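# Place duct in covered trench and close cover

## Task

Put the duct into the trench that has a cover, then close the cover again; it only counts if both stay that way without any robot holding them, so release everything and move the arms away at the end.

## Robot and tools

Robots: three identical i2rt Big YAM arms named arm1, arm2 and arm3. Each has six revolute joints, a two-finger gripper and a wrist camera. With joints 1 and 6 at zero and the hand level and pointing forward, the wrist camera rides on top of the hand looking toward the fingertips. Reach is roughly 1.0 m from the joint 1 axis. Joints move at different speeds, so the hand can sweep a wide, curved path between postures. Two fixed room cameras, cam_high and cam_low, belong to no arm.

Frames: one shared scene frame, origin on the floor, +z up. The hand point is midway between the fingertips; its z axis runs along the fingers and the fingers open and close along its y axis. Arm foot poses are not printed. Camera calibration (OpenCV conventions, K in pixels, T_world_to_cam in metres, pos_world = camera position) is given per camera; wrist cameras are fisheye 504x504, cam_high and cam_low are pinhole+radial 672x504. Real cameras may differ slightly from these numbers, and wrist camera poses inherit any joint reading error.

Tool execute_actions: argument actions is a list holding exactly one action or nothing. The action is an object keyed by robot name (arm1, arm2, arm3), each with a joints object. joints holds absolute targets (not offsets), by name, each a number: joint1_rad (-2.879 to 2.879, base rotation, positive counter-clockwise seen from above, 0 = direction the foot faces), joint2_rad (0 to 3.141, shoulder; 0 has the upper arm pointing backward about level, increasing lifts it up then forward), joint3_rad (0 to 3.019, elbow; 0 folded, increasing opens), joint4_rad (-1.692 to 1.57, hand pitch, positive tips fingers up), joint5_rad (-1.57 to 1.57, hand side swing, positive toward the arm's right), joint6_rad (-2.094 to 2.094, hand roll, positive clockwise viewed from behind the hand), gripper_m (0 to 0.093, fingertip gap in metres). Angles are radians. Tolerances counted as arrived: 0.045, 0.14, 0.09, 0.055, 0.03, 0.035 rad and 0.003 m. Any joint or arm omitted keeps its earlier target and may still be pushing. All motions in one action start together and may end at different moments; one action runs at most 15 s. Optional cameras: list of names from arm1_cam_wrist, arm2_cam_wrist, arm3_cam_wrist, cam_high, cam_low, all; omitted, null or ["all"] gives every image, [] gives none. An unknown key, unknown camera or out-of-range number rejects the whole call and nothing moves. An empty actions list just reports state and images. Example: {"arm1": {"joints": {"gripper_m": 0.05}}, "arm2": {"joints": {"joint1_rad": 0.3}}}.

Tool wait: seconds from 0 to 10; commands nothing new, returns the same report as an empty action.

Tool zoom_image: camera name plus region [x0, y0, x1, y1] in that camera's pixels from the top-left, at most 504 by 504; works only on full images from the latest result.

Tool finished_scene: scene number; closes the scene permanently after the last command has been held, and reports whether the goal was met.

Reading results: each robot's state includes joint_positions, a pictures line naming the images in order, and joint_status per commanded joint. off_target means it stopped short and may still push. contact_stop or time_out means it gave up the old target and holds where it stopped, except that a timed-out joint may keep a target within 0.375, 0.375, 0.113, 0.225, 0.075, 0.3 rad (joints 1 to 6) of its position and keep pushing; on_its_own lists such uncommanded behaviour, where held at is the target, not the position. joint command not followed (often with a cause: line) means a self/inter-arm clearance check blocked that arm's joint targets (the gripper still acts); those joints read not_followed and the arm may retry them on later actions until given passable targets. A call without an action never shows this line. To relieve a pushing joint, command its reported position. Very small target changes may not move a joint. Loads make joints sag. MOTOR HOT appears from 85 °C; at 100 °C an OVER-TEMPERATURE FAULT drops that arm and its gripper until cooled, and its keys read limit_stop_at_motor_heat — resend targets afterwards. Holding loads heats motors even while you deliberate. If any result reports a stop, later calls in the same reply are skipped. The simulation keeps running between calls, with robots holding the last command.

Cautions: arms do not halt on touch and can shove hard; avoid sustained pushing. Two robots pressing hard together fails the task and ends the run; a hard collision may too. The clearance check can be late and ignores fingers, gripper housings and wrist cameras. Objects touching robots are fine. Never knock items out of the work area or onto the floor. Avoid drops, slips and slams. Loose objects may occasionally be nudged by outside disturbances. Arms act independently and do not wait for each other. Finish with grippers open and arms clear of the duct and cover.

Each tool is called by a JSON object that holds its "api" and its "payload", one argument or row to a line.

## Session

{"api": "execute_actions", "payload": {
  "actions": []
}}

Scene clock: 0.00 s.
arm1.joint_positions: joint1_rad=+0.243 joint2_rad=+0.558 joint3_rad=+1.434 joint4_rad=-1.485 joint5_rad=+0.184 joint6_rad=-0.471 gripper_m=+0.095
arm1.joint_status: not commanded
arm1.hand: x=-0.0034 y=-0.4417 z=+1.3773 quat_wxyz=(-0.415, +0.778, -0.415, -0.224) (m; scene frame)
arm2.joint_positions: joint1_rad=+0.293 joint2_rad=+0.533 joint3_rad=+1.362 joint4_rad=-1.482 joint5_rad=-0.230 joint6_rad=-0.055 gripper_m=+0.095
arm2.joint_status: not commanded
arm2.hand: x=-0.6115 y=-0.2913 z=+1.3347 quat_wxyz=(-0.185, +0.764, -0.460, -0.413) (m; scene frame)
arm3.joint_positions: joint1_rad=+0.355 joint2_rad=+0.465 joint3_rad=+1.368 joint4_rad=-1.392 joint5_rad=-0.076 joint6_rad=+0.174 gripper_m=+0.095
arm3.joint_status: not commanded
arm3.hand: x=+0.4535 y=-0.2969 z=+1.3534 quat_wxyz=(-0.236, +0.662, -0.543, -0.459) (m; scene frame)
pictures: arm1_cam_wrist, arm2_cam_wrist, arm3_cam_wrist, cam_high, cam_low
camera_calibration (this result's frames):
arm1_cam_wrist: T_world_to_cam=[[0.831499, 0.310832, 0.460427, -0.498006], [0.453735, -0.858196, -0.24005, -0.0382734], [0.320522, 0.408513, -0.854625, 1.48555], [0, 0, 0, 1]] pos_world=[-0.0446933, -0.484916, 1.48969]
arm2_cam_wrist: T_world_to_cam=[[0.860103, 0.501372, -0.0940634, 0.797933], [0.453568, -0.836024, -0.308772, 0.454434], [-0.233449, 0.222911, -0.946474, 1.30529], [0, 0, 0, 1]] pos_world=[-0.587703, -0.311107, 1.45079]
arm3_cam_wrist: T_world_to_cam=[[0.939756, 0.289617, -0.181605, -0.101132], [0.190345, -0.884598, -0.425741, 0.231044], [-0.283949, 0.365525, -0.886434, 1.56285], [0, 0, 0, 1]] pos_world=[0.494831, -0.337591, 1.46536]
Images, in order (width x height): arm1_cam_wrist 504x504, arm2_cam_wrist 504x504, arm3_cam_wrist 504x504, cam_high 672x504, cam_low 672x504.

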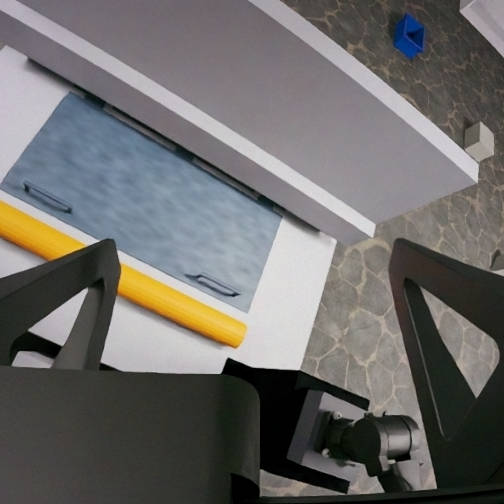

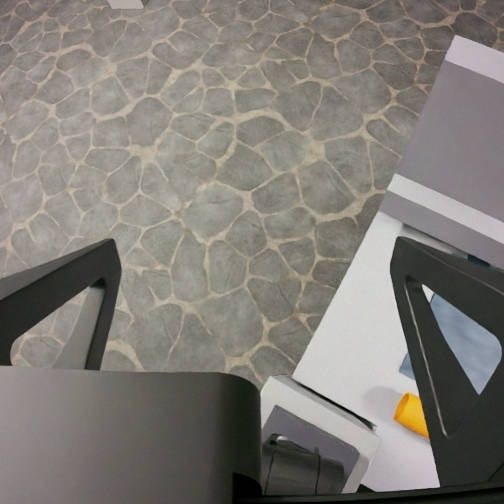

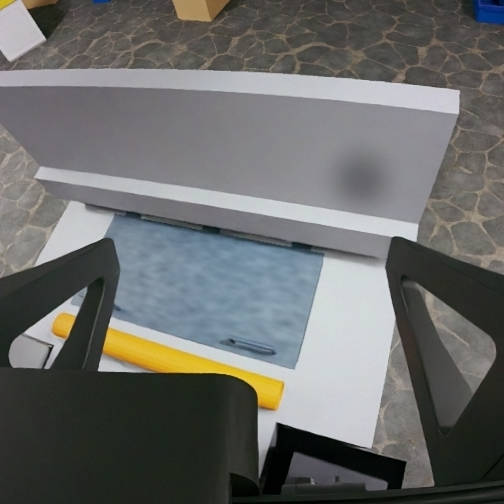

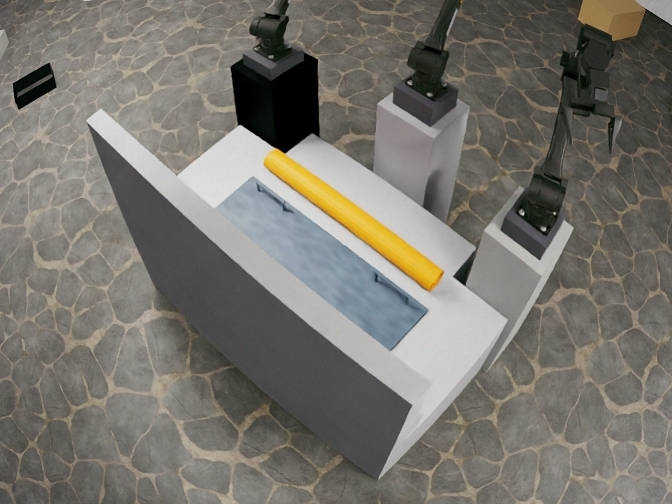

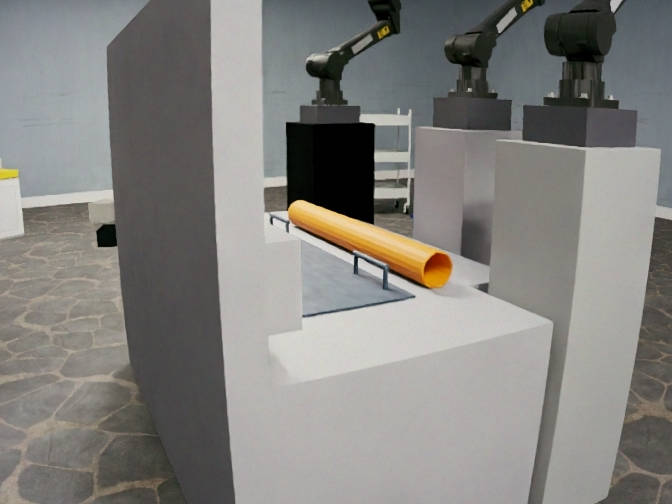

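{"api": "execute_actions", "payload": {
  "actions": [
    {"arm1":{"joints":{"joint1_rad":-0.07,"joint2_rad":1.2,"joint3_rad":0.75,"joint4_rad":-1.0,"joint5_rad":0,"joint6_rad":1.49}},"arm2":{"joints":{"joint1_rad":-0.4,"joint2_rad":1.4,"joint3_rad":0.98,"joint4_rad":-1.2,"joint5_rad":0,"joint6_rad":0.793,"gripper_m":0.07}},"arm3":{"joints":{"joint1_rad":0.4,"joint2_rad":1.4,"joint3_rad":0.92,"joint4_rad":-1.2,"joint5_rad":0,"joint6_rad":-0.79,"gripper_m":0.07}}}
  ],
  "cameras": []
}}

{"api": "execute_actions", "payload": {
  "actions": [
    {"arm1":{"joints":{"joint2_rad":1.976,"joint4_rad":-0.345}},"arm2":{"joints":{"joint1_rad":-0.775,"joint2_rad":2.33,"joint4_rad":-0.22}},"arm3":{"joints":{"joint1_rad":0.808,"joint2_rad":2.31,"joint4_rad":-0.165}}}
  ]
}}

Scene clock: 4.73 s.
arm1.joint_positions: joint1_rad=-0.069 joint2_rad=+1.213 joint3_rad=+0.746 joint4_rad=-1.010 joint5_rad=+0.003 joint6_rad=+1.480 gripper_m=+0.095
arm1.joint_status: all done
arm1.hand: x=+0.0302 y=-0.3055 z=+0.9271 quat_wxyz=(-0.001, +0.000, -0.999, -0.050) (m; scene frame)
arm2.joint_positions: joint1_rad=-0.397 joint2_rad=+1.393 joint3_rad=+0.966 joint4_rad=-1.215 joint5_rad=-0.001 joint6_rad=+0.781 gripper_m=+0.070
arm2.joint_status: all done
arm2.hand: x=-0.3913 y=-0.1227 z=+0.9296 quat_wxyz=(+0.022, +0.207, -0.978, +0.029) (m; scene frame)
arm3.joint_positions: joint1_rad=+0.392 joint2_rad=+1.393 joint3_rad=+0.898 joint4_rad=-1.203 joint5_rad=-0.003 joint6_rad=-0.782 gripper_m=+0.070
arm3.joint_status: all done
arm3.hand: x=+0.4047 y=-0.1445 z=+0.8979 quat_wxyz=(+0.053, +0.975, -0.213, +0.035) (m; scene frame)
pictures: none
No camera images: the call's "cameras" was empty. Leave "cameras" out to get every camera's image.

Scene clock: 6.33 s.
arm1.joint_positions: joint1_rad=-0.069 joint2_rad=+1.966 joint3_rad=+0.746 joint4_rad=-0.354 joint5_rad=+0.003 joint6_rad=+1.481 gripper_m=+0.095
arm1.joint_status: all done
arm1.hand: x=+0.0319 y=-0.2600 z=+0.6844 quat_wxyz=(+0.003, +0.000, -1.000, -0.002) (m; scene frame)
arm2.joint_positions: joint1_rad=-0.785 joint2_rad=+2.329 joint3_rad=+0.966 joint4_rad=-0.240 joint5_rad=+0.000 joint6_rad=+0.782 gripper_m=+0.070
arm2.joint_status: all done
arm2.hand: x=-0.2425 y=-0.1587 z=+0.5568 quat_wxyz=(+0.012, +0.014, -1.000, +0.011) (m; scene frame)
arm3.joint_positions: joint1_rad=+0.816 joint2_rad=+2.305 joint3_rad=+0.908 joint4_rad=-0.174 joint5_rad=-0.001 joint6_rad=-0.782 gripper_m=+0.070
arm3.joint_status: all done
arm3.hand: x=+0.2440 y=-0.1716 z=+0.5516 quat_wxyz=(-0.001, +1.000, -0.002, +0.001) (m; scene frame)
pictures: arm1_cam_wrist, arm2_cam_wrist, arm3_cam_wrist, cam_high, cam_low
camera_calibration (this result's frames):
arm1_cam_wrist: T_world_to_cam=[[-0.000405247, -0.999994, -0.00337322, -0.26161], [-0.808784, -0.00165605, 0.588103, -0.36854], [-0.588105, 0.00296653, -0.808779, 0.699949], [0, 0, 0, 1]] pos_world=[0.113468, -0.264295, 0.781961]
arm2_cam_wrist: T_world_to_cam=[[0.0260074, -0.999242, 0.0289558, -0.168016], [-0.799358, -0.00339386, 0.600845, -0.520425], [-0.600292, -0.0387725, -0.798841, 0.412842], [0, 0, 0, 1]] pos_world=[-0.163811, -0.153648, 0.647355]
arm3_cam_wrist: T_world_to_cam=[[0.00529148, 0.999921, 0.011411, 0.157281], [0.809069, -0.0109873, 0.587611, -0.519602], [0.58769, 0.006123, -0.809063, 0.429769], [0, 0, 0, 1]] pos_world=[0.166991, -0.165609, 0.651239]
Images, in order (width x height): arm1_cam_wrist 504x504, arm2_cam_wrist 504x504, arm3_cam_wrist 504x504, cam_high 672x504, cam_low 672x504.

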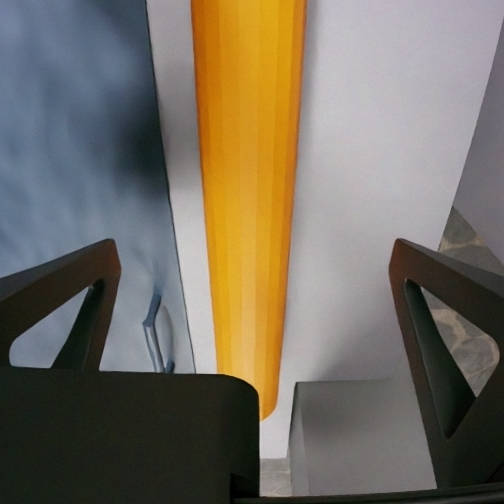

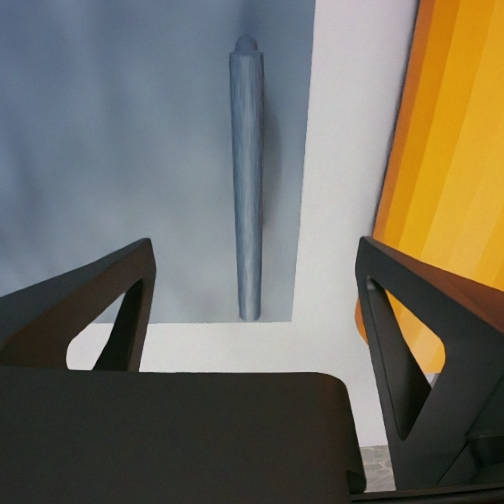

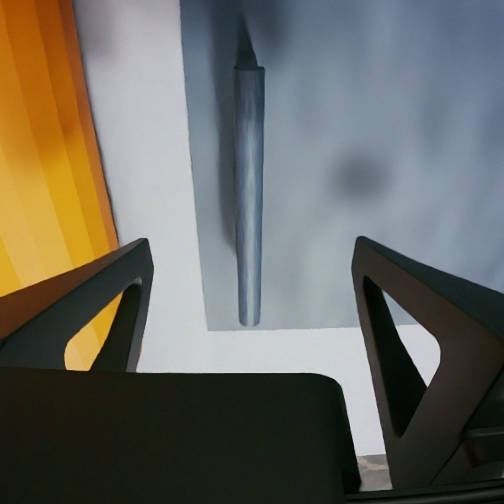

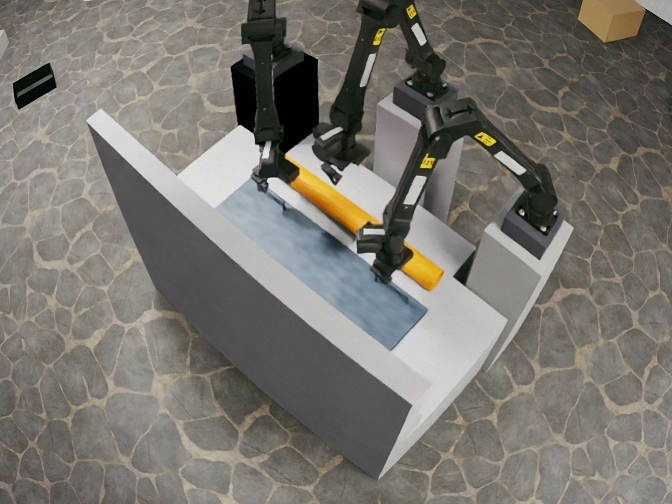

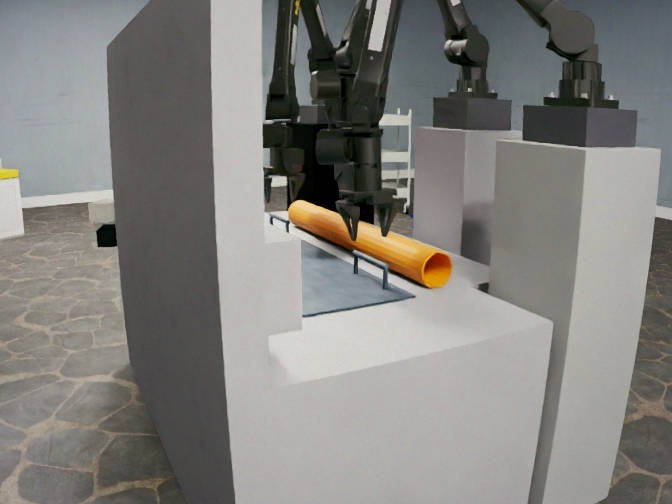

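{"api": "execute_actions", "payload": {
  "actions": [
    {"arm1":{"joints":{"joint3_rad":0.68}},"arm2":{"joints":{"joint2_rad":2.42,"joint3_rad":1.015,"joint4_rad":-0.165,"gripper_m":0.06}},"arm3":{"joints":{"joint2_rad":2.41,"joint3_rad":0.95,"joint4_rad":-0.1,"gripper_m":0.06}}}
  ],
  "cameras": []
}}

{"api": "execute_actions", "payload": {
  "actions": [
    {"arm2":{"joints":{"joint2_rad":2.51,"joint3_rad":1.054,"joint4_rad":-0.105}},"arm3":{"joints":{"joint2_rad":2.505,"joint3_rad":0.988,"joint4_rad":-0.035}}}
  ],
  "cameras": []
}}

{"api": "execute_actions", "payload": {
  "actions": [
    {"arm2":{"joints":{"gripper_m":0}},"arm3":{"joints":{"gripper_m":0}}}
  ],
  "cameras": ["arm2_cam_wrist","arm3_cam_wrist","cam_low"]
}}

Scene clock: 9.07 s.
arm1.joint_positions: joint1_rad=-0.069 joint2_rad=+1.966 joint3_rad=+0.676 joint4_rad=-0.349 joint5_rad=+0.003 joint6_rad=+1.481 gripper_m=+0.095
arm1.joint_status: all done
arm1.hand: x=+0.0281 y=-0.3008 z=+0.6764 quat_wxyz=(+0.006, +0.000, -1.000, +0.030) (m; scene frame)
arm2.joint_positions: joint1_rad=-0.785 joint2_rad=+2.416 joint3_rad=+1.012 joint4_rad=-0.181 joint5_rad=+0.000 joint6_rad=+0.782 gripper_m=+0.060
arm2.joint_status: all done
arm2.hand: x=-0.2373 y=-0.1531 z=+0.5261 quat_wxyz=(+0.006, +0.014, -1.000, +0.004) (m; scene frame)
arm3.joint_positions: joint1_rad=+0.816 joint2_rad=+2.404 joint3_rad=+0.947 joint4_rad=-0.107 joint5_rad=-0.001 joint6_rad=-0.782 gripper_m=+0.060
arm3.joint_status: all done
arm3.hand: x=+0.2435 y=-0.1709 z=+0.5170 quat_wxyz=(-0.004, +1.000, -0.002, -0.002) (m; scene frame)
pictures: none
No camera images: the call's "cameras" was empty. Leave "cameras" out to get every camera's image.

Scene clock: 9.93 s.
arm1.joint_positions: joint1_rad=-0.069 joint2_rad=+1.966 joint3_rad=+0.676 joint4_rad=-0.349 joint5_rad=+0.003 joint6_rad=+1.481 gripper_m=+0.095
arm1.joint_status: not commanded
arm1.hand: x=+0.0281 y=-0.3008 z=+0.6764 quat_wxyz=(+0.006, +0.000, -1.000, +0.030) (m; scene frame)
arm2.joint_positions: joint1_rad=-0.785 joint2_rad=+2.507 joint3_rad=+1.051 joint4_rad=-0.122 joint5_rad=+0.000 joint6_rad=+0.782 gripper_m=+0.060
arm2.joint_status: all done
arm2.hand: x=-0.2381 y=-0.1538 z=+0.4926 quat_wxyz=(+0.004, +0.014, -1.000, +0.002) (m; scene frame)
arm3.joint_positions: joint1_rad=+0.816 joint2_rad=+2.498 joint3_rad=+0.986 joint4_rad=-0.042 joint5_rad=-0.001 joint6_rad=-0.782 gripper_m=+0.060
arm3.joint_status: all done
arm3.hand: x=+0.2444 y=-0.1717 z=+0.4838 quat_wxyz=(-0.007, +1.000, -0.002, -0.005) (m; scene frame)
pictures: none
No camera images: the call's "cameras" was empty. Leave "cameras" out to get every camera's image.

Scene clock: 10.57 s.
arm1.joint_positions: joint1_rad=-0.069 joint2_rad=+1.966 joint3_rad=+0.676 joint4_rad=-0.349 joint5_rad=+0.003 joint6_rad=+1.481 gripper_m=+0.095
arm1.joint_status: not commanded
arm1.hand: x=+0.0281 y=-0.3008 z=+0.6764 quat_wxyz=(+0.006, +0.000, -1.000, +0.030) (m; scene frame)
arm2.joint_positions: joint1_rad=-0.785 joint2_rad=+2.507 joint3_rad=+1.050 joint4_rad=-0.121 joint5_rad=+0.006 joint6_rad=+0.783 gripper_m=+0.010
arm2.joint_status: gripper_m off_target (ended at +0.010, target +0.000)
arm2.hand: x=-0.2379 y=-0.1552 z=+0.4925 quat_wxyz=(+0.002, +0.013, -1.000, +0.004) (m; scene frame)
arm3.joint_positions: joint1_rad=+0.815 joint2_rad=+2.498 joint3_rad=+0.986 joint4_rad=-0.041 joint5_rad=+0.001 joint6_rad=-0.782 gripper_m=+0.010
arm3.joint_status: gripper_m off_target (ended at +0.010, target +0.000)
arm3.hand: x=+0.2444 y=-0.1708 z=+0.4838 quat_wxyz=(-0.008, +1.000, -0.003, -0.005) (m; scene frame)
pictures: arm2_cam_wrist, arm3_cam_wrist, cam_low
camera_calibration (this result's frames):
arm2_cam_wrist: T_world_to_cam=[[0.0248315, -0.999558, 0.0163238, -0.156909], [-0.812124, -0.0106479, 0.583387, -0.473645], [-0.582956, -0.0277433, -0.81203, 0.376735], [0, 0, 0, 1]] pos_world=[-0.161143, -0.151432, 0.5848]
arm3_cam_wrist: T_world_to_cam=[[0.00622084, 0.999651, 0.0256581, 0.150022], [0.815806, -0.0199119, 0.577982, -0.478558], [0.578292, 0.0173365, -0.815646, 0.382093], [0, 0, 0, 1]] pos_world=[0.168516, -0.166123, 0.584401]
Images, in order (width x height): arm2_cam_wrist 504x504, arm3_cam_wrist 504x504, cam_low 672x504.

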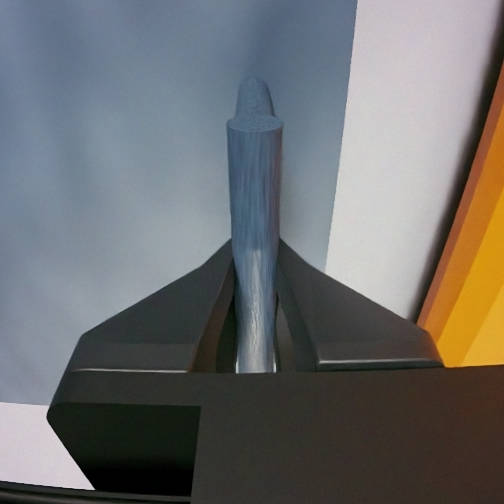

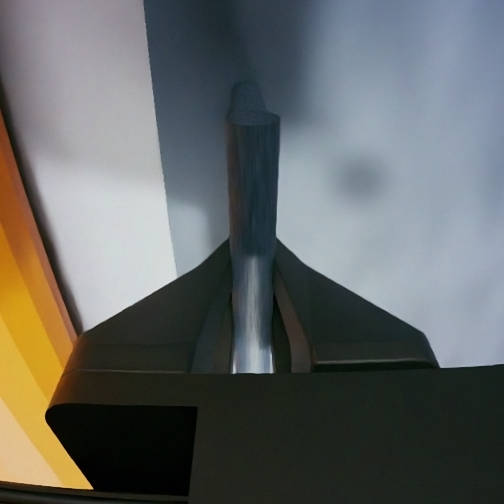

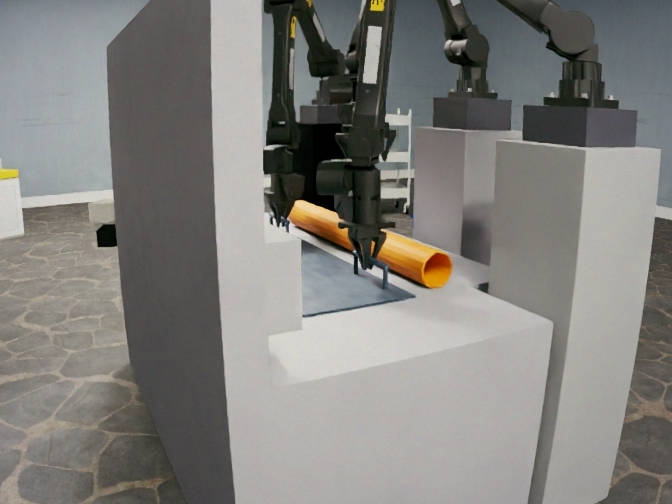

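{"api": "execute_actions", "payload": {
  "actions": [
    {"arm2":{"joints":{"joint1_rad":-0.765,"joint2_rad":2.35,"joint3_rad":1.015,"joint4_rad":-0.208,"joint6_rad":0.807}},"arm3":{"joints":{"joint1_rad":0.79,"joint2_rad":2.33,"joint3_rad":0.963,"joint4_rad":-0.179,"joint6_rad":-0.805}}}
  ],
  "cameras": []
}}

{"api": "execute_actions", "payload": {
  "actions": [
    {"arm2":{"joints":{"joint1_rad":-0.725,"joint2_rad":2.21,"joint4_rad":-0.345,"joint6_rad":0.844}},"arm3":{"joints":{"joint1_rad":0.745,"joint2_rad":2.185,"joint4_rad":-0.32,"joint6_rad":-0.845}}}
  ],
  "cameras": []
}}

{"api": "execute_actions", "payload": {
  "actions": [
    {"arm1":{"joints":{"joint2_rad":2.137,"joint3_rad":0.7,"joint4_rad":-0.2}},"arm2":{"joints":{"joint1_rad":-0.68,"joint2_rad":2.07,"joint3_rad":1.06,"joint4_rad":-0.49,"joint6_rad":0.89}},"arm3":{"joints":{"joint1_rad":0.697,"joint2_rad":2.04,"joint3_rad":1.01,"joint4_rad":-0.465,"joint6_rad":-0.895}}}
  ],
  "cameras": []
}}

{"api": "execute_actions", "payload": {
  "actions": [
    {"arm1":{"joints":{"joint2_rad":2.24,"joint3_rad":0.825,"joint4_rad":-0.177}},"arm2":{"joints":{"joint1_rad":-0.63,"joint2_rad":1.985,"joint3_rad":1.17,"joint4_rad":-0.64,"joint6_rad":0.94}},"arm3":{"joints":{"joint1_rad":0.65,"joint2_rad":1.95,"joint3_rad":1.12,"joint4_rad":-0.62,"joint6_rad":-0.945}}}
  ],
  "cameras": []
}}

{"api": "execute_actions", "payload": {
  "actions": [
    {"arm1":{"joints":{"joint2_rad":2.36,"joint3_rad":0.87,"joint4_rad":-0.101}},"arm2":{"joints":{"joint1_rad":-0.578,"joint2_rad":1.96,"joint3_rad":1.3,"joint4_rad":-0.77,"joint6_rad":0.995}},"arm3":{"joints":{"joint1_rad":0.595,"joint2_rad":1.925,"joint3_rad":1.25,"joint4_rad":-0.75,"joint6_rad":-1.0}}}
  ],
  "cameras": ["arm1_cam_wrist","cam_low"]
}}

Scene clock: 15.37 s.
arm1.joint_positions: joint1_rad=-0.069 joint2_rad=+1.966 joint3_rad=+0.676 joint4_rad=-0.349 joint5_rad=+0.003 joint6_rad=+1.481 gripper_m=+0.095
arm1.joint_status: not commanded
arm1.hand: x=+0.0281 y=-0.3008 z=+0.6764 quat_wxyz=(+0.006, +0.000, -1.000, +0.030) (m; scene frame)
arm2.joint_positions: joint1_rad=-0.775 joint2_rad=+2.409 joint3_rad=+1.016 joint4_rad=-0.192 joint5_rad=+0.004 joint6_rad=+0.795 gripper_m=+0.010
arm2.joint_status: all done
arm2.hand: x=-0.2383 y=-0.1487 z=+0.5289 quat_wxyz=(+0.005, +0.013, -1.000, +0.006) (m; scene frame)
arm3.joint_positions: joint1_rad=+0.799 joint2_rad=+2.398 joint3_rad=+0.972 joint4_rad=-0.160 joint5_rad=-0.008 joint6_rad=-0.794 gripper_m=+0.010
arm3.joint_status: all done
arm3.hand: x=+0.2442 y=-0.1638 z=+0.5204 quat_wxyz=(+0.007, +1.000, -0.005, +0.004) (m; scene frame)
pictures: none
No camera images: the call's "cameras" was empty. Leave "cameras" out to get every camera's image.

Scene clock: 16.33 s.
arm1.joint_positions: joint1_rad=-0.069 joint2_rad=+1.966 joint3_rad=+0.676 joint4_rad=-0.349 joint5_rad=+0.003 joint6_rad=+1.481 gripper_m=+0.095
arm1.joint_status: not commanded
arm1.hand: x=+0.0281 y=-0.3008 z=+0.6764 quat_wxyz=(+0.006, +0.000, -1.000, +0.030) (m; scene frame)
arm2.joint_positions: joint1_rad=-0.741 joint2_rad=+2.272 joint3_rad=+1.008 joint4_rad=-0.336 joint5_rad=+0.013 joint6_rad=+0.830 gripper_m=+0.010
arm2.joint_status: all done
arm2.hand: x=-0.2387 y=-0.1308 z=+0.5835 quat_wxyz=(+0.007, +0.012, -1.000, +0.015) (m; scene frame)
arm3.joint_positions: joint1_rad=+0.763 joint2_rad=+2.255 joint3_rad=+0.962 joint4_rad=-0.308 joint5_rad=-0.018 joint6_rad=-0.830 gripper_m=+0.010
arm3.joint_status: all done
arm3.hand: x=+0.2439 y=-0.1453 z=+0.5756 quat_wxyz=(+0.016, +1.000, -0.005, +0.005) (m; scene frame)
pictures: none
No camera images: the call's "cameras" was empty. Leave "cameras" out to get every camera's image.

Scene clock: 17.30 s.
arm1.joint_positions: joint1_rad=-0.069 joint2_rad=+2.135 joint3_rad=+0.696 joint4_rad=-0.209 joint5_rad=+0.003 joint6_rad=+1.481 gripper_m=+0.095
arm1.joint_status: all done
arm1.hand: x=+0.0271 y=-0.3065 z=+0.6252 quat_wxyz=(+0.007, +0.000, -0.999, +0.034) (m; scene frame)
arm2.joint_positions: joint1_rad=-0.693 joint2_rad=+2.129 joint3_rad=+1.024 joint4_rad=-0.469 joint5_rad=+0.011 joint6_rad=+0.878 gripper_m=+0.010
arm2.joint_status: all done
arm2.hand: x=-0.2392 y=-0.0979 z=+0.6459 quat_wxyz=(-0.002, +0.012, -1.000, +0.005) (m; scene frame)
arm3.joint_positions: joint1_rad=+0.713 joint2_rad=+2.109 joint3_rad=+0.981 joint4_rad=-0.446 joint5_rad=-0.016 joint6_rad=-0.880 gripper_m=+0.010
arm3.joint_status: all done
arm3.hand: x=+0.2435 y=-0.1113 z=+0.6373 quat_wxyz=(+0.005, +1.000, -0.005, -0.004) (m; scene frame)
pictures: none
No camera images: the call's "cameras" was empty. Leave "cameras" out to get every camera's image.

Scene clock: 18.27 s.
arm1.joint_positions: joint1_rad=-0.069 joint2_rad=+2.224 joint3_rad=+0.825 joint4_rad=-0.181 joint5_rad=+0.003 joint6_rad=+1.482 gripper_m=+0.095
arm1.joint_status: all done
arm1.hand: x=+0.0319 y=-0.2511 z=+0.6031 quat_wxyz=(+0.004, +0.000, -1.000, +0.001) (m; scene frame)
arm2.joint_positions: joint1_rad=-0.645 joint2_rad=+2.065 joint3_rad=+1.109 joint4_rad=-0.626 joint5_rad=+0.011 joint6_rad=+0.926 gripper_m=+0.010
arm2.joint_status: all done
arm2.hand: x=-0.2398 y=-0.0617 z=+0.6915 quat_wxyz=(+0.000, +0.012, -1.000, +0.007) (m; scene frame)
arm3.joint_positions: joint1_rad=+0.665 joint2_rad=+2.044 joint3_rad=+1.068 joint4_rad=-0.604 joint5_rad=-0.016 joint6_rad=-0.928 gripper_m=+0.010
arm3.joint_status: all done
arm3.hand: x=+0.2422 y=-0.0748 z=+0.6822 quat_wxyz=(+0.007, +1.000, -0.005, -0.003) (m; scene frame)
pictures: none
No camera images: the call's "cameras" was empty. Leave "cameras" out to get every camera's image.

Scene clock: 19.17 s.
arm1.joint_positions: joint1_rad=-0.069 joint2_rad=+2.352 joint3_rad=+0.869 joint4_rad=-0.107 joint5_rad=+0.003 joint6_rad=+1.482 gripper_m=+0.095
arm1.joint_status: all done
arm1.hand: x=+0.0312 y=-0.2539 z=+0.5605 quat_wxyz=(+0.004, +0.000, -1.000, +0.006) (m; scene frame)
arm2.joint_positions: joint1_rad=-0.603 joint2_rad=+2.050 joint3_rad=+1.216 joint4_rad=-0.765 joint5_rad=+0.014 joint6_rad=+0.972 gripper_m=+0.010
arm2.joint_status: all done
arm2.hand: x=-0.2407 y=-0.0278 z=+0.7239 quat_wxyz=(+0.003, +0.010, -1.000, +0.016) (m; scene frame)
arm3.joint_positions: joint1_rad=+0.623 joint2_rad=+2.030 joint3_rad=+1.176 joint4_rad=-0.743 joint5_rad=-0.021 joint6_rad=-0.974 gripper_m=+0.010
arm3.joint_status: all done
arm3.hand: x=+0.2417 y=-0.0402 z=+0.7141 quat_wxyz=(+0.015, +1.000, -0.003, +0.000) (m; scene frame)
pictures: arm1_cam_wrist, cam_low
camera_calibration (this result's frames):
arm1_cam_wrist: T_world_to_cam=[[-0.00100935, -0.99993, 0.0118299, -0.264431], [-0.807978, 0.00778582, 0.589161, -0.294488], [-0.589211, -0.00896366, -0.807929, 0.595893], [0, 0, 0, 1]] pos_world=[0.1129, -0.256778, 0.658068]
Images, in order (width x height): arm1_cam_wrist 504x504, cam_low 672x504.

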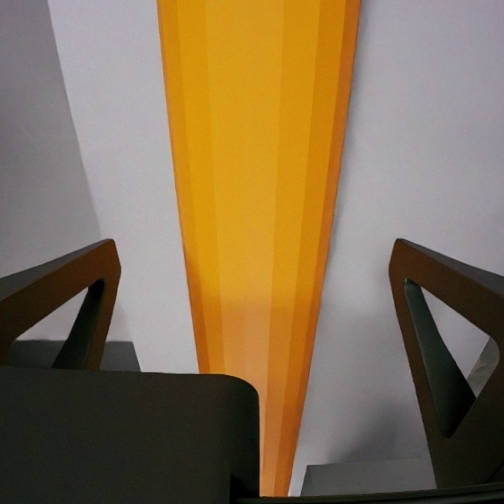

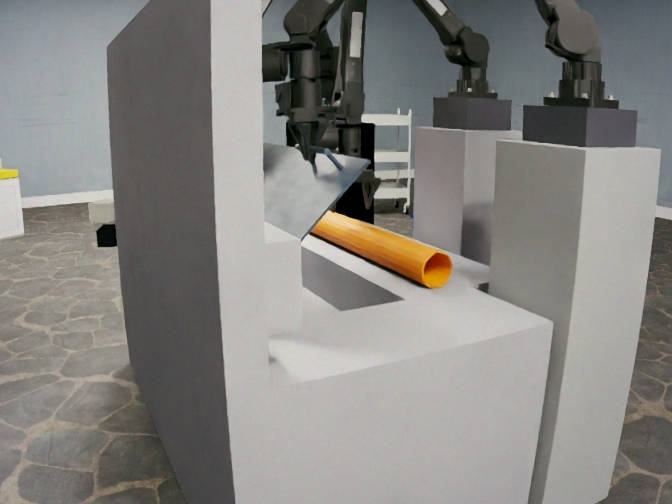

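{"api": "execute_actions", "payload": {
  "actions": [
    {"arm1":{"joints":{"joint2_rad":2.46,"joint3_rad":0.915,"joint4_rad":-0.045}},"arm2":{"joints":{"joint1_rad":-0.54,"joint2_rad":1.95,"joint3_rad":1.39,"joint4_rad":-0.83,"joint6_rad":1.03}},"arm3":{"joints":{"joint1_rad":0.56,"joint2_rad":1.92,"joint3_rad":1.345,"joint4_rad":-0.81,"joint6_rad":-1.035}}}
  ],
  "cameras": []
}}

{"api": "execute_actions", "payload": {
  "actions": [
    {"arm1":{"joints":{"joint2_rad":2.545,"joint3_rad":0.96,"joint4_rad":-0.005}},"arm2":{"joints":{"joint1_rad":-0.505,"joint2_rad":1.97,"joint3_rad":1.49,"joint4_rad":-0.9,"joint6_rad":1.06}},"arm3":{"joints":{"joint1_rad":0.52,"joint2_rad":1.94,"joint3_rad":1.445,"joint4_rad":-0.88,"joint6_rad":-1.065}}}
  ],
  "cameras": []
}}

{"api": "execute_actions", "payload": {
  "actions": [
    {"arm1":{"joints":{"joint2_rad":2.612,"joint3_rad":0.998,"joint4_rad":0.02}}}
  ],
  "cameras": ["arm1_cam_wrist","cam_low"]
}}

Scene clock: 22.47 s.
arm1.joint_positions: joint1_rad=-0.069 joint2_rad=+2.448 joint3_rad=+0.915 joint4_rad=-0.050 joint5_rad=+0.003 joint6_rad=+1.482 gripper_m=+0.095
arm1.joint_status: all done
arm1.hand: x=+0.0311 y=-0.2512 z=+0.5282 quat_wxyz=(+0.004, +0.000, -1.000, +0.002) (m; scene frame)
arm2.joint_positions: joint1_rad=-0.567 joint2_rad=+2.044 joint3_rad=+1.299 joint4_rad=-0.830 joint5_rad=+0.016 joint6_rad=+1.008 gripper_m=+0.010
arm2.joint_status: joint3_rad time_out (moved +0.083 of +0.174); the others done
arm2.on_its_own: joint3_rad reads +1.299 and still pushes toward +1.390 since a time_out
arm2.hand: x=-0.2413 y=+0.0061 z=+0.7493 quat_wxyz=(-0.004, +0.010, -1.000, +0.006) (m; scene frame)
arm3.joint_positions: joint1_rad=+0.587 joint2_rad=+2.025 joint3_rad=+1.262 joint4_rad=-0.810 joint5_rad=-0.020 joint6_rad=-1.009 gripper_m=+0.010
arm3.joint_status: all done
arm3.hand: x=+0.2411 y=-0.0058 z=+0.7388 quat_wxyz=(+0.005, +1.000, -0.003, -0.006) (m; scene frame)
pictures: none
No camera images: the call's "cameras" was empty. Leave "cameras" out to get every camera's image.

not run: a stop came earlier in this reply.

not run: a stop came earlier in this reply.

{"api": "execute_actions", "payload": {
  "actions": [
    {"arm1":{"joints":{"joint2_rad":2.545,"joint3_rad":0.96,"joint4_rad":-0.005}},"arm2":{"joints":{"joint1_rad":-0.505,"joint2_rad":2.0,"joint3_rad":1.52,"joint4_rad":-0.9,"joint6_rad":1.06}},"arm3":{"joints":{"joint1_rad":0.52,"joint2_rad":1.965,"joint3_rad":1.47,"joint4_rad":-0.88,"joint6_rad":-1.065}}}
  ],
  "cameras": []
}}

{"api": "execute_actions", "payload": {
  "actions": [
    {"arm1":{"joints":{"joint2_rad":2.612,"joint3_rad":0.998,"joint4_rad":0.02}}}
  ],
  "cameras": ["arm1_cam_wrist","cam_low"]
}}

Scene clock: 25.77 s.
arm1.joint_positions: joint1_rad=-0.069 joint2_rad=+2.532 joint3_rad=+0.956 joint4_rad=-0.014 joint5_rad=+0.003 joint6_rad=+1.482 gripper_m=+0.095
arm1.joint_status: all done
arm1.hand: x=+0.0305 y=-0.2544 z=+0.4989 quat_wxyz=(+0.004, +0.000, -1.000, +0.006) (m; scene frame)
arm2.joint_positions: joint1_rad=-0.527 joint2_rad=+2.062 joint3_rad=+1.417 joint4_rad=-0.899 joint5_rad=+0.013 joint6_rad=+1.044 gripper_m=+0.010
arm2.joint_status: joint3_rad time_out (moved +0.117 of +0.221); the others done
arm2.on_its_own: joint3_rad reads +1.417 and still pushes toward +1.520 since a time_out
arm2.hand: x=-0.2418 y=+0.0496 z=+0.7744 quat_wxyz=(-0.011, +0.012, -1.000, -0.009) (m; scene frame)
arm3.joint_positions: joint1_rad=+0.547 joint2_rad=+2.044 joint3_rad=+1.378 joint4_rad=-0.876 joint5_rad=-0.020 joint6_rad=-1.047 gripper_m=+0.010
arm3.joint_status: joint3_rad time_out (moved +0.116 of +0.208); the others done
arm3.on_its_own: joint3_rad reads +1.378 and still pushes toward +1.470 since a time_out
arm3.hand: x=+0.2404 y=+0.0380 z=+0.7628 quat_wxyz=(-0.009, +1.000, -0.004, -0.015) (m; scene frame)
pictures: none
No camera images: the call's "cameras" was empty. Leave "cameras" out to get every camera's image.

not run: a stop came earlier in this reply.

{"api": "execute_actions", "payload": {
  "actions": [
    {"arm1":{"joints":{"joint2_rad":2.612,"joint3_rad":1.0,"joint4_rad":0.02}},"arm2":{"joints":{"joint3_rad":1.48}},"arm3":{"joints":{"joint3_rad":1.44}}}
  ],
  "cameras": ["arm1_cam_wrist"]
}}

{"api": "execute_actions", "payload": {
  "actions": [
    {"arm1":{"joints":{"gripper_m":0.04}}}
  ],
  "cameras": []
}}

{"api": "execute_actions", "payload": {
  "actions": [
    {"arm1":{"joints":{"joint2_rad":2.44,"joint3_rad":0.95,"joint4_rad":-0.06}}}
  ],
  "cameras": ["cam_low"]
}}

{"api": "execute_actions", "payload": {
  "actions": [
    {"arm1":{"joints":{"joint1_rad":-0.015,"joint2_rad":2.5,"joint3_rad":1.17,"joint4_rad":-0.22,"joint6_rad":1.55}}}
  ],
  "cameras": []
}}

{"api": "execute_actions", "payload": {
  "actions": [
    {"arm1":{"joints":{"joint2_rad":2.565,"joint3_rad":1.37,"joint4_rad":-0.295}}}
  ],
  "cameras": ["cam_low","cam_high","arm1_cam_wrist"]
}}

Scene clock: 28.23 s.
arm1.joint_positions: joint1_rad=-0.069 joint2_rad=+2.595 joint3_rad=+0.999 joint4_rad=+0.013 joint5_rad=+0.003 joint6_rad=+1.482 gripper_m=+0.095
arm1.joint_status: all done
arm1.hand: x=+0.0306 y=-0.2510 z=+0.4768 quat_wxyz=(+0.004, +0.000, -1.000, +0.002) (m; scene frame)
arm2.joint_positions: joint1_rad=-0.527 joint2_rad=+2.062 joint3_rad=+1.417 joint4_rad=-0.899 joint5_rad=+0.013 joint6_rad=+1.044 gripper_m=+0.010
arm2.joint_status: all done
arm2.hand: x=-0.2418 y=+0.0496 z=+0.7744 quat_wxyz=(-0.011, +0.012, -1.000, -0.009) (m; scene frame)
arm3.joint_positions: joint1_rad=+0.547 joint2_rad=+2.044 joint3_rad=+1.378 joint4_rad=-0.876 joint5_rad=-0.020 joint6_rad=-1.047 gripper_m=+0.010
arm3.joint_status: all done
arm3.hand: x=+0.2404 y=+0.0380 z=+0.7628 quat_wxyz=(-0.009, +1.000, -0.004, -0.015) (m; scene frame)
pictures: arm1_cam_wrist
camera_calibration (this result's frames):
arm1_cam_wrist: T_world_to_cam=[[-0.00107939, -0.999985, 0.00537098, -0.2575], [-0.808321, 0.00403461, 0.588729, -0.246356], [-0.588742, -0.00370601, -0.808313, 0.529385], [0, 0, 0, 1]] pos_world=[0.112259, -0.25454, 0.574328]
Images, in order (width x height): arm1_cam_wrist 504x504.

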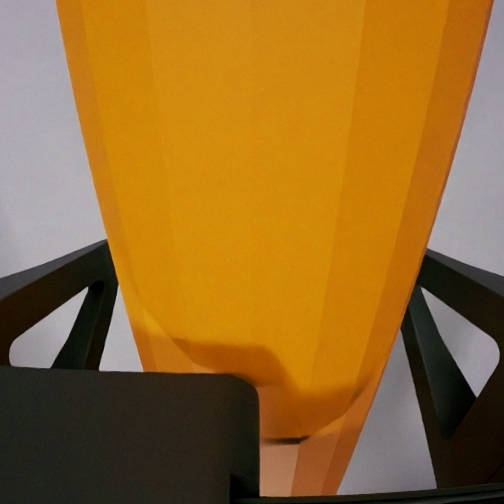

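Scene clock: 28.83 s.
arm1.joint_positions: joint1_rad=-0.069 joint2_rad=+2.595 joint3_rad=+0.999 joint4_rad=+0.014 joint5_rad=+0.003 joint6_rad=+1.482 gripper_m=+0.074
arm1.joint_status: gripper_m off_target (ended at +0.074, target +0.040)
arm1.hand: x=+0.0306 y=-0.2508 z=+0.4768 quat_wxyz=(+0.004, -0.001, -1.000, +0.002) (m; scene frame)
arm2.joint_positions: joint1_rad=-0.527 joint2_rad=+2.062 joint3_rad=+1.417 joint4_rad=-0.899 joint5_rad=+0.013 joint6_rad=+1.044 gripper_m=+0.010
arm2.joint_status: not commanded
arm2.hand: x=-0.2418 y=+0.0496 z=+0.7744 quat_wxyz=(-0.011, +0.012, -1.000, -0.009) (m; scene frame)
arm3.joint_positions: joint1_rad=+0.547 joint2_rad=+2.044 joint3_rad=+1.378 joint4_rad=-0.876 joint5_rad=-0.020 joint6_rad=-1.047 gripper_m=+0.010
arm3.joint_status: not commanded
arm3.hand: x=+0.2404 y=+0.0380 z=+0.7628 quat_wxyz=(-0.009, +1.000, -0.004, -0.015) (m; scene frame)
pictures: none
No camera images: the call's "cameras" was empty. Leave "cameras" out to get every camera's image.

Scene clock: 29.97 s.
arm1.joint_positions: joint1_rad=-0.069 joint2_rad=+2.469 joint3_rad=+0.953 joint4_rad=-0.060 joint5_rad=+0.003 joint6_rad=+1.483 gripper_m=+0.074
arm1.joint_status: all done
arm1.hand: x=+0.0321 y=-0.2392 z=+0.5215 quat_wxyz=(+0.003, -0.001, -1.000, -0.001) (m; scene frame)
arm2.joint_positions: joint1_rad=-0.527 joint2_rad=+2.062 joint3_rad=+1.417 joint4_rad=-0.899 joint5_rad=+0.013 joint6_rad=+1.044 gripper_m=+0.010
arm2.joint_status: not commanded
arm2.hand: x=-0.2418 y=+0.0496 z=+0.7744 quat_wxyz=(-0.011, +0.012, -1.000, -0.009) (m; scene frame)
arm3.joint_positions: joint1_rad=+0.547 joint2_rad=+2.044 joint3_rad=+1.378 joint4_rad=-0.876 joint5_rad=-0.020 joint6_rad=-1.047 gripper_m=+0.010
arm3.joint_status: not commanded
arm3.hand: x=+0.2404 y=+0.0380 z=+0.7628 quat_wxyz=(-0.009, +1.000, -0.004, -0.015) (m; scene frame)
pictures: cam_low
Images, in order (width x height): cam_low 672x504.

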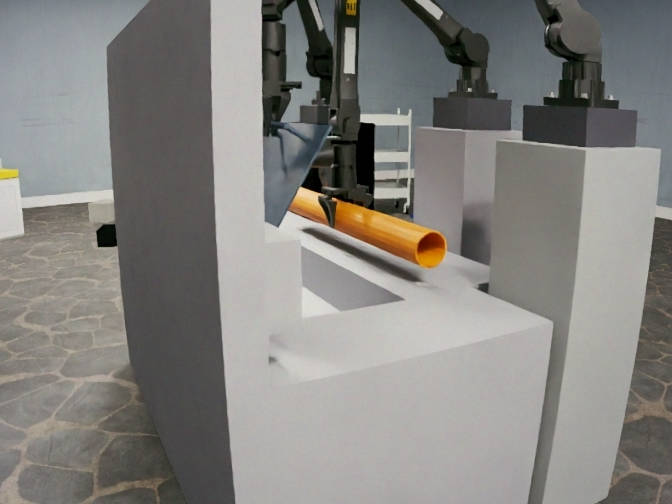

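Scene clock: 31.13 s.
arm1.joint_positions: joint1_rad=-0.012 joint2_rad=+2.527 joint3_rad=+1.168 joint4_rad=-0.213 joint5_rad=+0.003 joint6_rad=+1.541 gripper_m=+0.074
arm1.joint_status: all done
arm1.hand: x=+0.0129 y=-0.1673 z=+0.5103 quat_wxyz=(+0.003, -0.002, -1.000, -0.003) (m; scene frame)
arm2.joint_positions: joint1_rad=-0.527 joint2_rad=+2.062 joint3_rad=+1.417 joint4_rad=-0.899 joint5_rad=+0.013 joint6_rad=+1.044 gripper_m=+0.010
arm2.joint_status: not commanded
arm2.hand: x=-0.2418 y=+0.0496 z=+0.7744 quat_wxyz=(-0.011, +0.012, -1.000, -0.009) (m; scene frame)
arm3.joint_positions: joint1_rad=+0.547 joint2_rad=+2.044 joint3_rad=+1.378 joint4_rad=-0.876 joint5_rad=-0.020 joint6_rad=-1.047 gripper_m=+0.010
arm3.joint_status: not commanded
arm3.hand: x=+0.2404 y=+0.0380 z=+0.7628 quat_wxyz=(-0.009, +1.000, -0.004, -0.015) (m; scene frame)
pictures: none
No camera images: the call's "cameras" was empty. Leave "cameras" out to get every camera's image.

Scene clock: 32.23 s.
arm1.joint_positions: joint1_rad=-0.012 joint2_rad=+2.601 joint3_rad=+1.361 joint4_rad=-0.291 joint5_rad=+0.003 joint6_rad=+1.541 gripper_m=+0.074
arm1.joint_status: all done
arm1.hand: x=+0.0149 y=-0.1019 z=+0.4970 quat_wxyz=(+0.002, -0.002, -1.000, -0.024) (m; scene frame)
arm2.joint_positions: joint1_rad=-0.527 joint2_rad=+2.062 joint3_rad=+1.417 joint4_rad=-0.899 joint5_rad=+0.013 joint6_rad=+1.044 gripper_m=+0.010
arm2.joint_status: not commanded
arm2.hand: x=-0.2418 y=+0.0496 z=+0.7744 quat_wxyz=(-0.011, +0.012, -1.000, -0.009) (m; scene frame)
arm3.joint_positions: joint1_rad=+0.547 joint2_rad=+2.044 joint3_rad=+1.378 joint4_rad=-0.876 joint5_rad=-0.020 joint6_rad=-1.047 gripper_m=+0.010
arm3.joint_status: not commanded
arm3.hand: x=+0.2404 y=+0.0380 z=+0.7628 quat_wxyz=(-0.009, +1.000, -0.004, -0.015) (m; scene frame)
pictures: arm1_cam_wrist, cam_high, cam_low
camera_calibration (this result's frames):
arm1_cam_wrist: T_world_to_cam=[[-0.00423355, -0.998816, -0.0484604, -0.0815691], [-0.810023, -0.0249916, 0.585865, -0.273107], [-0.586382, 0.0417344, -0.808959, 0.541996], [0, 0, 0, 1]] pos_world=[0.096249, -0.110918, 0.594503]
Images, in order (width x height): arm1_cam_wrist 504x504, cam_high 672x504, cam_low 672x504.

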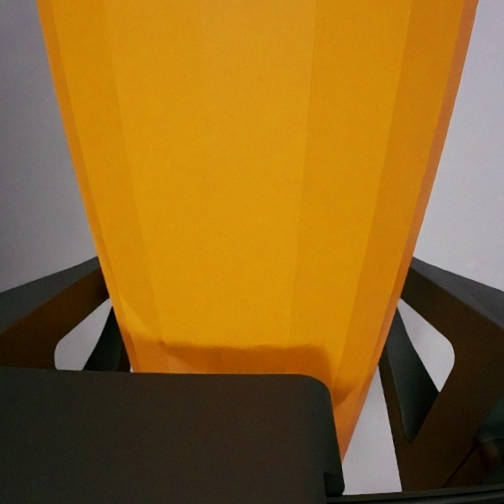

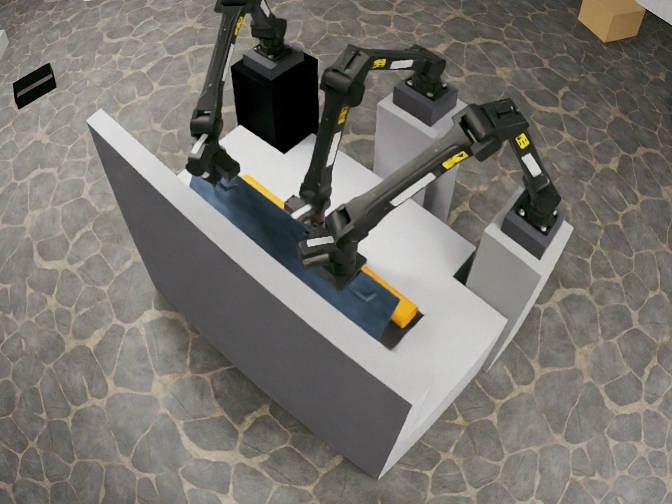

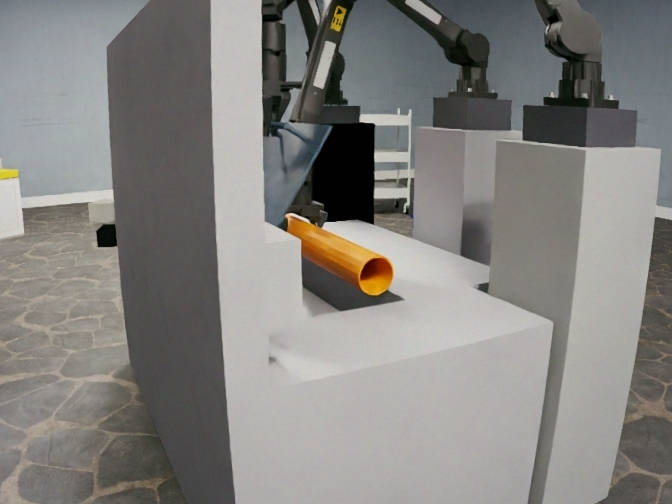

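The duct is lined up as it was in scene 1, so I'm lowering it into the trench.

{"api": "execute_actions", "payload": {
  "actions": [
    {"arm1":{"joints":{"joint2_rad":2.67,"joint3_rad":1.465,"joint4_rad":-0.286}}}
  ],
  "cameras": ["cam_low"]
}}

{"api": "execute_actions", "payload": {
  "actions": [
    {"arm1":{"joints":{"joint2_rad":2.77,"joint3_rad":1.54,"joint4_rad":-0.262}}}
  ],
  "cameras": []
}}

{"api": "execute_actions", "payload": {
  "actions": [
    {"arm1":{"joints":{"joint2_rad":2.86,"joint3_rad":1.62,"joint4_rad":-0.251}}}
  ],
  "cameras": []
}}

{"api": "execute_actions", "payload": {
  "actions": [
    {"arm1":{"joints":{"joint2_rad":2.92,"joint3_rad":1.665,"joint4_rad":-0.245}}}
  ],
  "cameras": ["cam_low","arm1_cam_wrist"]
}}

Scene clock: 34.43 s.
arm1.joint_positions: joint1_rad=-0.012 joint2_rad=+2.696 joint3_rad=+1.449 joint4_rad=-0.287 joint5_rad=+0.003 joint6_rad=+1.541 gripper_m=+0.074
arm1.joint_status: all done
arm1.hand: x=+0.0148 y=-0.0939 z=+0.4614 quat_wxyz=(+0.002, -0.002, -1.000, -0.023) (m; scene frame)
arm2.joint_positions: joint1_rad=-0.527 joint2_rad=+2.062 joint3_rad=+1.417 joint4_rad=-0.899 joint5_rad=+0.013 joint6_rad=+1.044 gripper_m=+0.010
arm2.joint_status: not commanded
arm2.hand: x=-0.2418 y=+0.0496 z=+0.7744 quat_wxyz=(-0.011, +0.012, -1.000, -0.009) (m; scene frame)
arm3.joint_positions: joint1_rad=+0.547 joint2_rad=+2.044 joint3_rad=+1.378 joint4_rad=-0.876 joint5_rad=-0.020 joint6_rad=-1.047 gripper_m=+0.010
arm3.joint_status: not commanded
arm3.hand: x=+0.2404 y=+0.0380 z=+0.7628 quat_wxyz=(-0.009, +1.000, -0.004, -0.015) (m; scene frame)
pictures: cam_low
Images, in order (width x height): cam_low 672x504.

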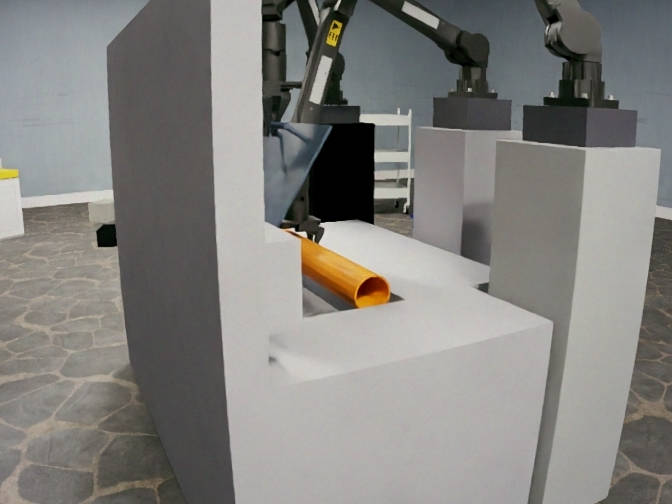

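Scene clock: 35.33 s.
arm1.joint_positions: joint1_rad=-0.012 joint2_rad=+2.798 joint3_rad=+1.526 joint4_rad=-0.264 joint5_rad=+0.003 joint6_rad=+1.541 gripper_m=+0.074
arm1.joint_status: all done
arm1.hand: x=+0.0144 y=-0.0951 z=+0.4198 quat_wxyz=(+0.003, -0.002, -1.000, -0.021) (m; scene frame)
arm2.joint_positions: joint1_rad=-0.527 joint2_rad=+2.062 joint3_rad=+1.417 joint4_rad=-0.899 joint5_rad=+0.013 joint6_rad=+1.044 gripper_m=+0.010
arm2.joint_status: not commanded
arm2.hand: x=-0.2418 y=+0.0496 z=+0.7744 quat_wxyz=(-0.011, +0.012, -1.000, -0.009) (m; scene frame)
arm3.joint_positions: joint1_rad=+0.547 joint2_rad=+2.044 joint3_rad=+1.378 joint4_rad=-0.876 joint5_rad=-0.020 joint6_rad=-1.047 gripper_m=+0.010
arm3.joint_status: not commanded
arm3.hand: x=+0.2404 y=+0.0380 z=+0.7628 quat_wxyz=(-0.009, +1.000, -0.004, -0.015) (m; scene frame)
pictures: none
No camera images: the call's "cameras" was empty. Leave "cameras" out to get every camera's image.

Scene clock: 36.30 s.
arm1.joint_positions: joint1_rad=-0.012 joint2_rad=+2.882 joint3_rad=+1.604 joint4_rad=-0.254 joint5_rad=+0.003 joint6_rad=+1.542 gripper_m=+0.074
arm1.joint_status: all done
arm1.hand: x=+0.0142 y=-0.0915 z=+0.3873 quat_wxyz=(+0.002, -0.002, -1.000, -0.024) (m; scene frame)
arm2.joint_positions: joint1_rad=-0.527 joint2_rad=+2.062 joint3_rad=+1.417 joint4_rad=-0.899 joint5_rad=+0.013 joint6_rad=+1.044 gripper_m=+0.010
arm2.joint_status: not commanded
arm2.hand: x=-0.2418 y=+0.0496 z=+0.7744 quat_wxyz=(-0.011, +0.012, -1.000, -0.009) (m; scene frame)
arm3.joint_positions: joint1_rad=+0.547 joint2_rad=+2.044 joint3_rad=+1.378 joint4_rad=-0.876 joint5_rad=-0.020 joint6_rad=-1.047 gripper_m=+0.010
arm3.joint_status: not commanded
arm3.hand: x=+0.2404 y=+0.0380 z=+0.7628 quat_wxyz=(-0.009, +1.000, -0.004, -0.015) (m; scene frame)
pictures: none
No camera images: the call's "cameras" was empty. Leave "cameras" out to get every camera's image.

Scene clock: 37.00 s.
arm1.joint_positions: joint1_rad=-0.012 joint2_rad=+2.923 joint3_rad=+1.647 joint4_rad=-0.249 joint5_rad=+0.002 joint6_rad=+1.543 gripper_m=+0.074
arm1.joint_status: all done
arm1.hand: x=+0.0140 y=-0.0881 z=+0.3718 quat_wxyz=(+0.003, -0.003, -1.000, -0.027) (m; scene frame)
arm2.joint_positions: joint1_rad=-0.527 joint2_rad=+2.062 joint3_rad=+1.417 joint4_rad=-0.899 joint5_rad=+0.013 joint6_rad=+1.044 gripper_m=+0.010
arm2.joint_status: not commanded
arm2.hand: x=-0.2418 y=+0.0496 z=+0.7744 quat_wxyz=(-0.011, +0.012, -1.000, -0.009) (m; scene frame)
arm3.joint_positions: joint1_rad=+0.547 joint2_rad=+2.044 joint3_rad=+1.378 joint4_rad=-0.876 joint5_rad=-0.020 joint6_rad=-1.047 gripper_m=+0.010
arm3.joint_status: not commanded
arm3.hand: x=+0.2404 y=+0.0380 z=+0.7628 quat_wxyz=(-0.009, +1.000, -0.004, -0.015) (m; scene frame)
pictures: arm1_cam_wrist, cam_low
camera_calibration (this result's frames):
arm1_cam_wrist: T_world_to_cam=[[-0.0057984, -0.998555, -0.0534246, -0.0720508], [-0.809667, -0.0266657, 0.586284, -0.200395], [-0.586862, 0.0466556, -0.808342, 0.439781], [0, 0, 0, 1]] pos_world=[0.0954194, -0.0978086, 0.469133]
Images, in order (width x height): arm1_cam_wrist 504x504, cam_low 672x504.

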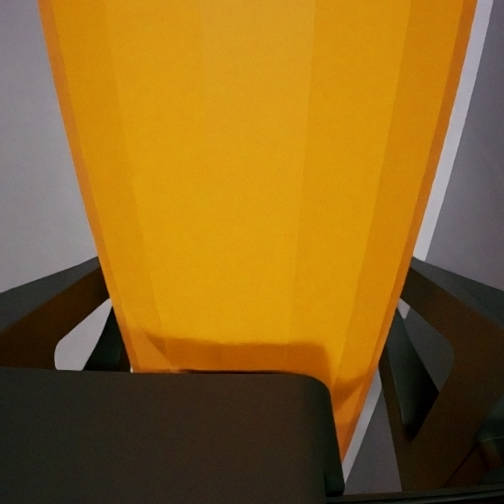

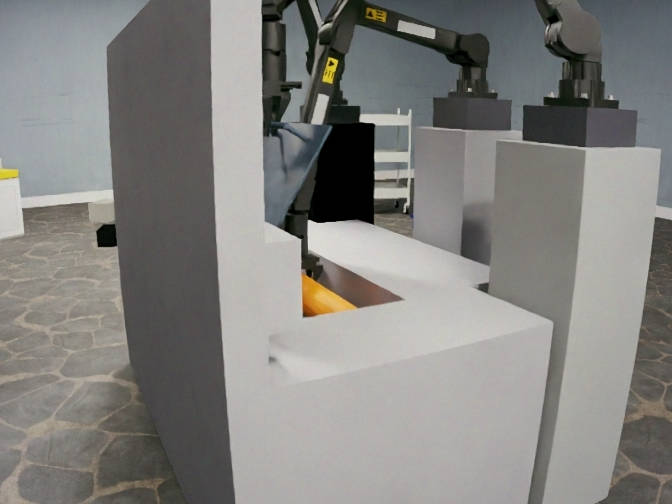

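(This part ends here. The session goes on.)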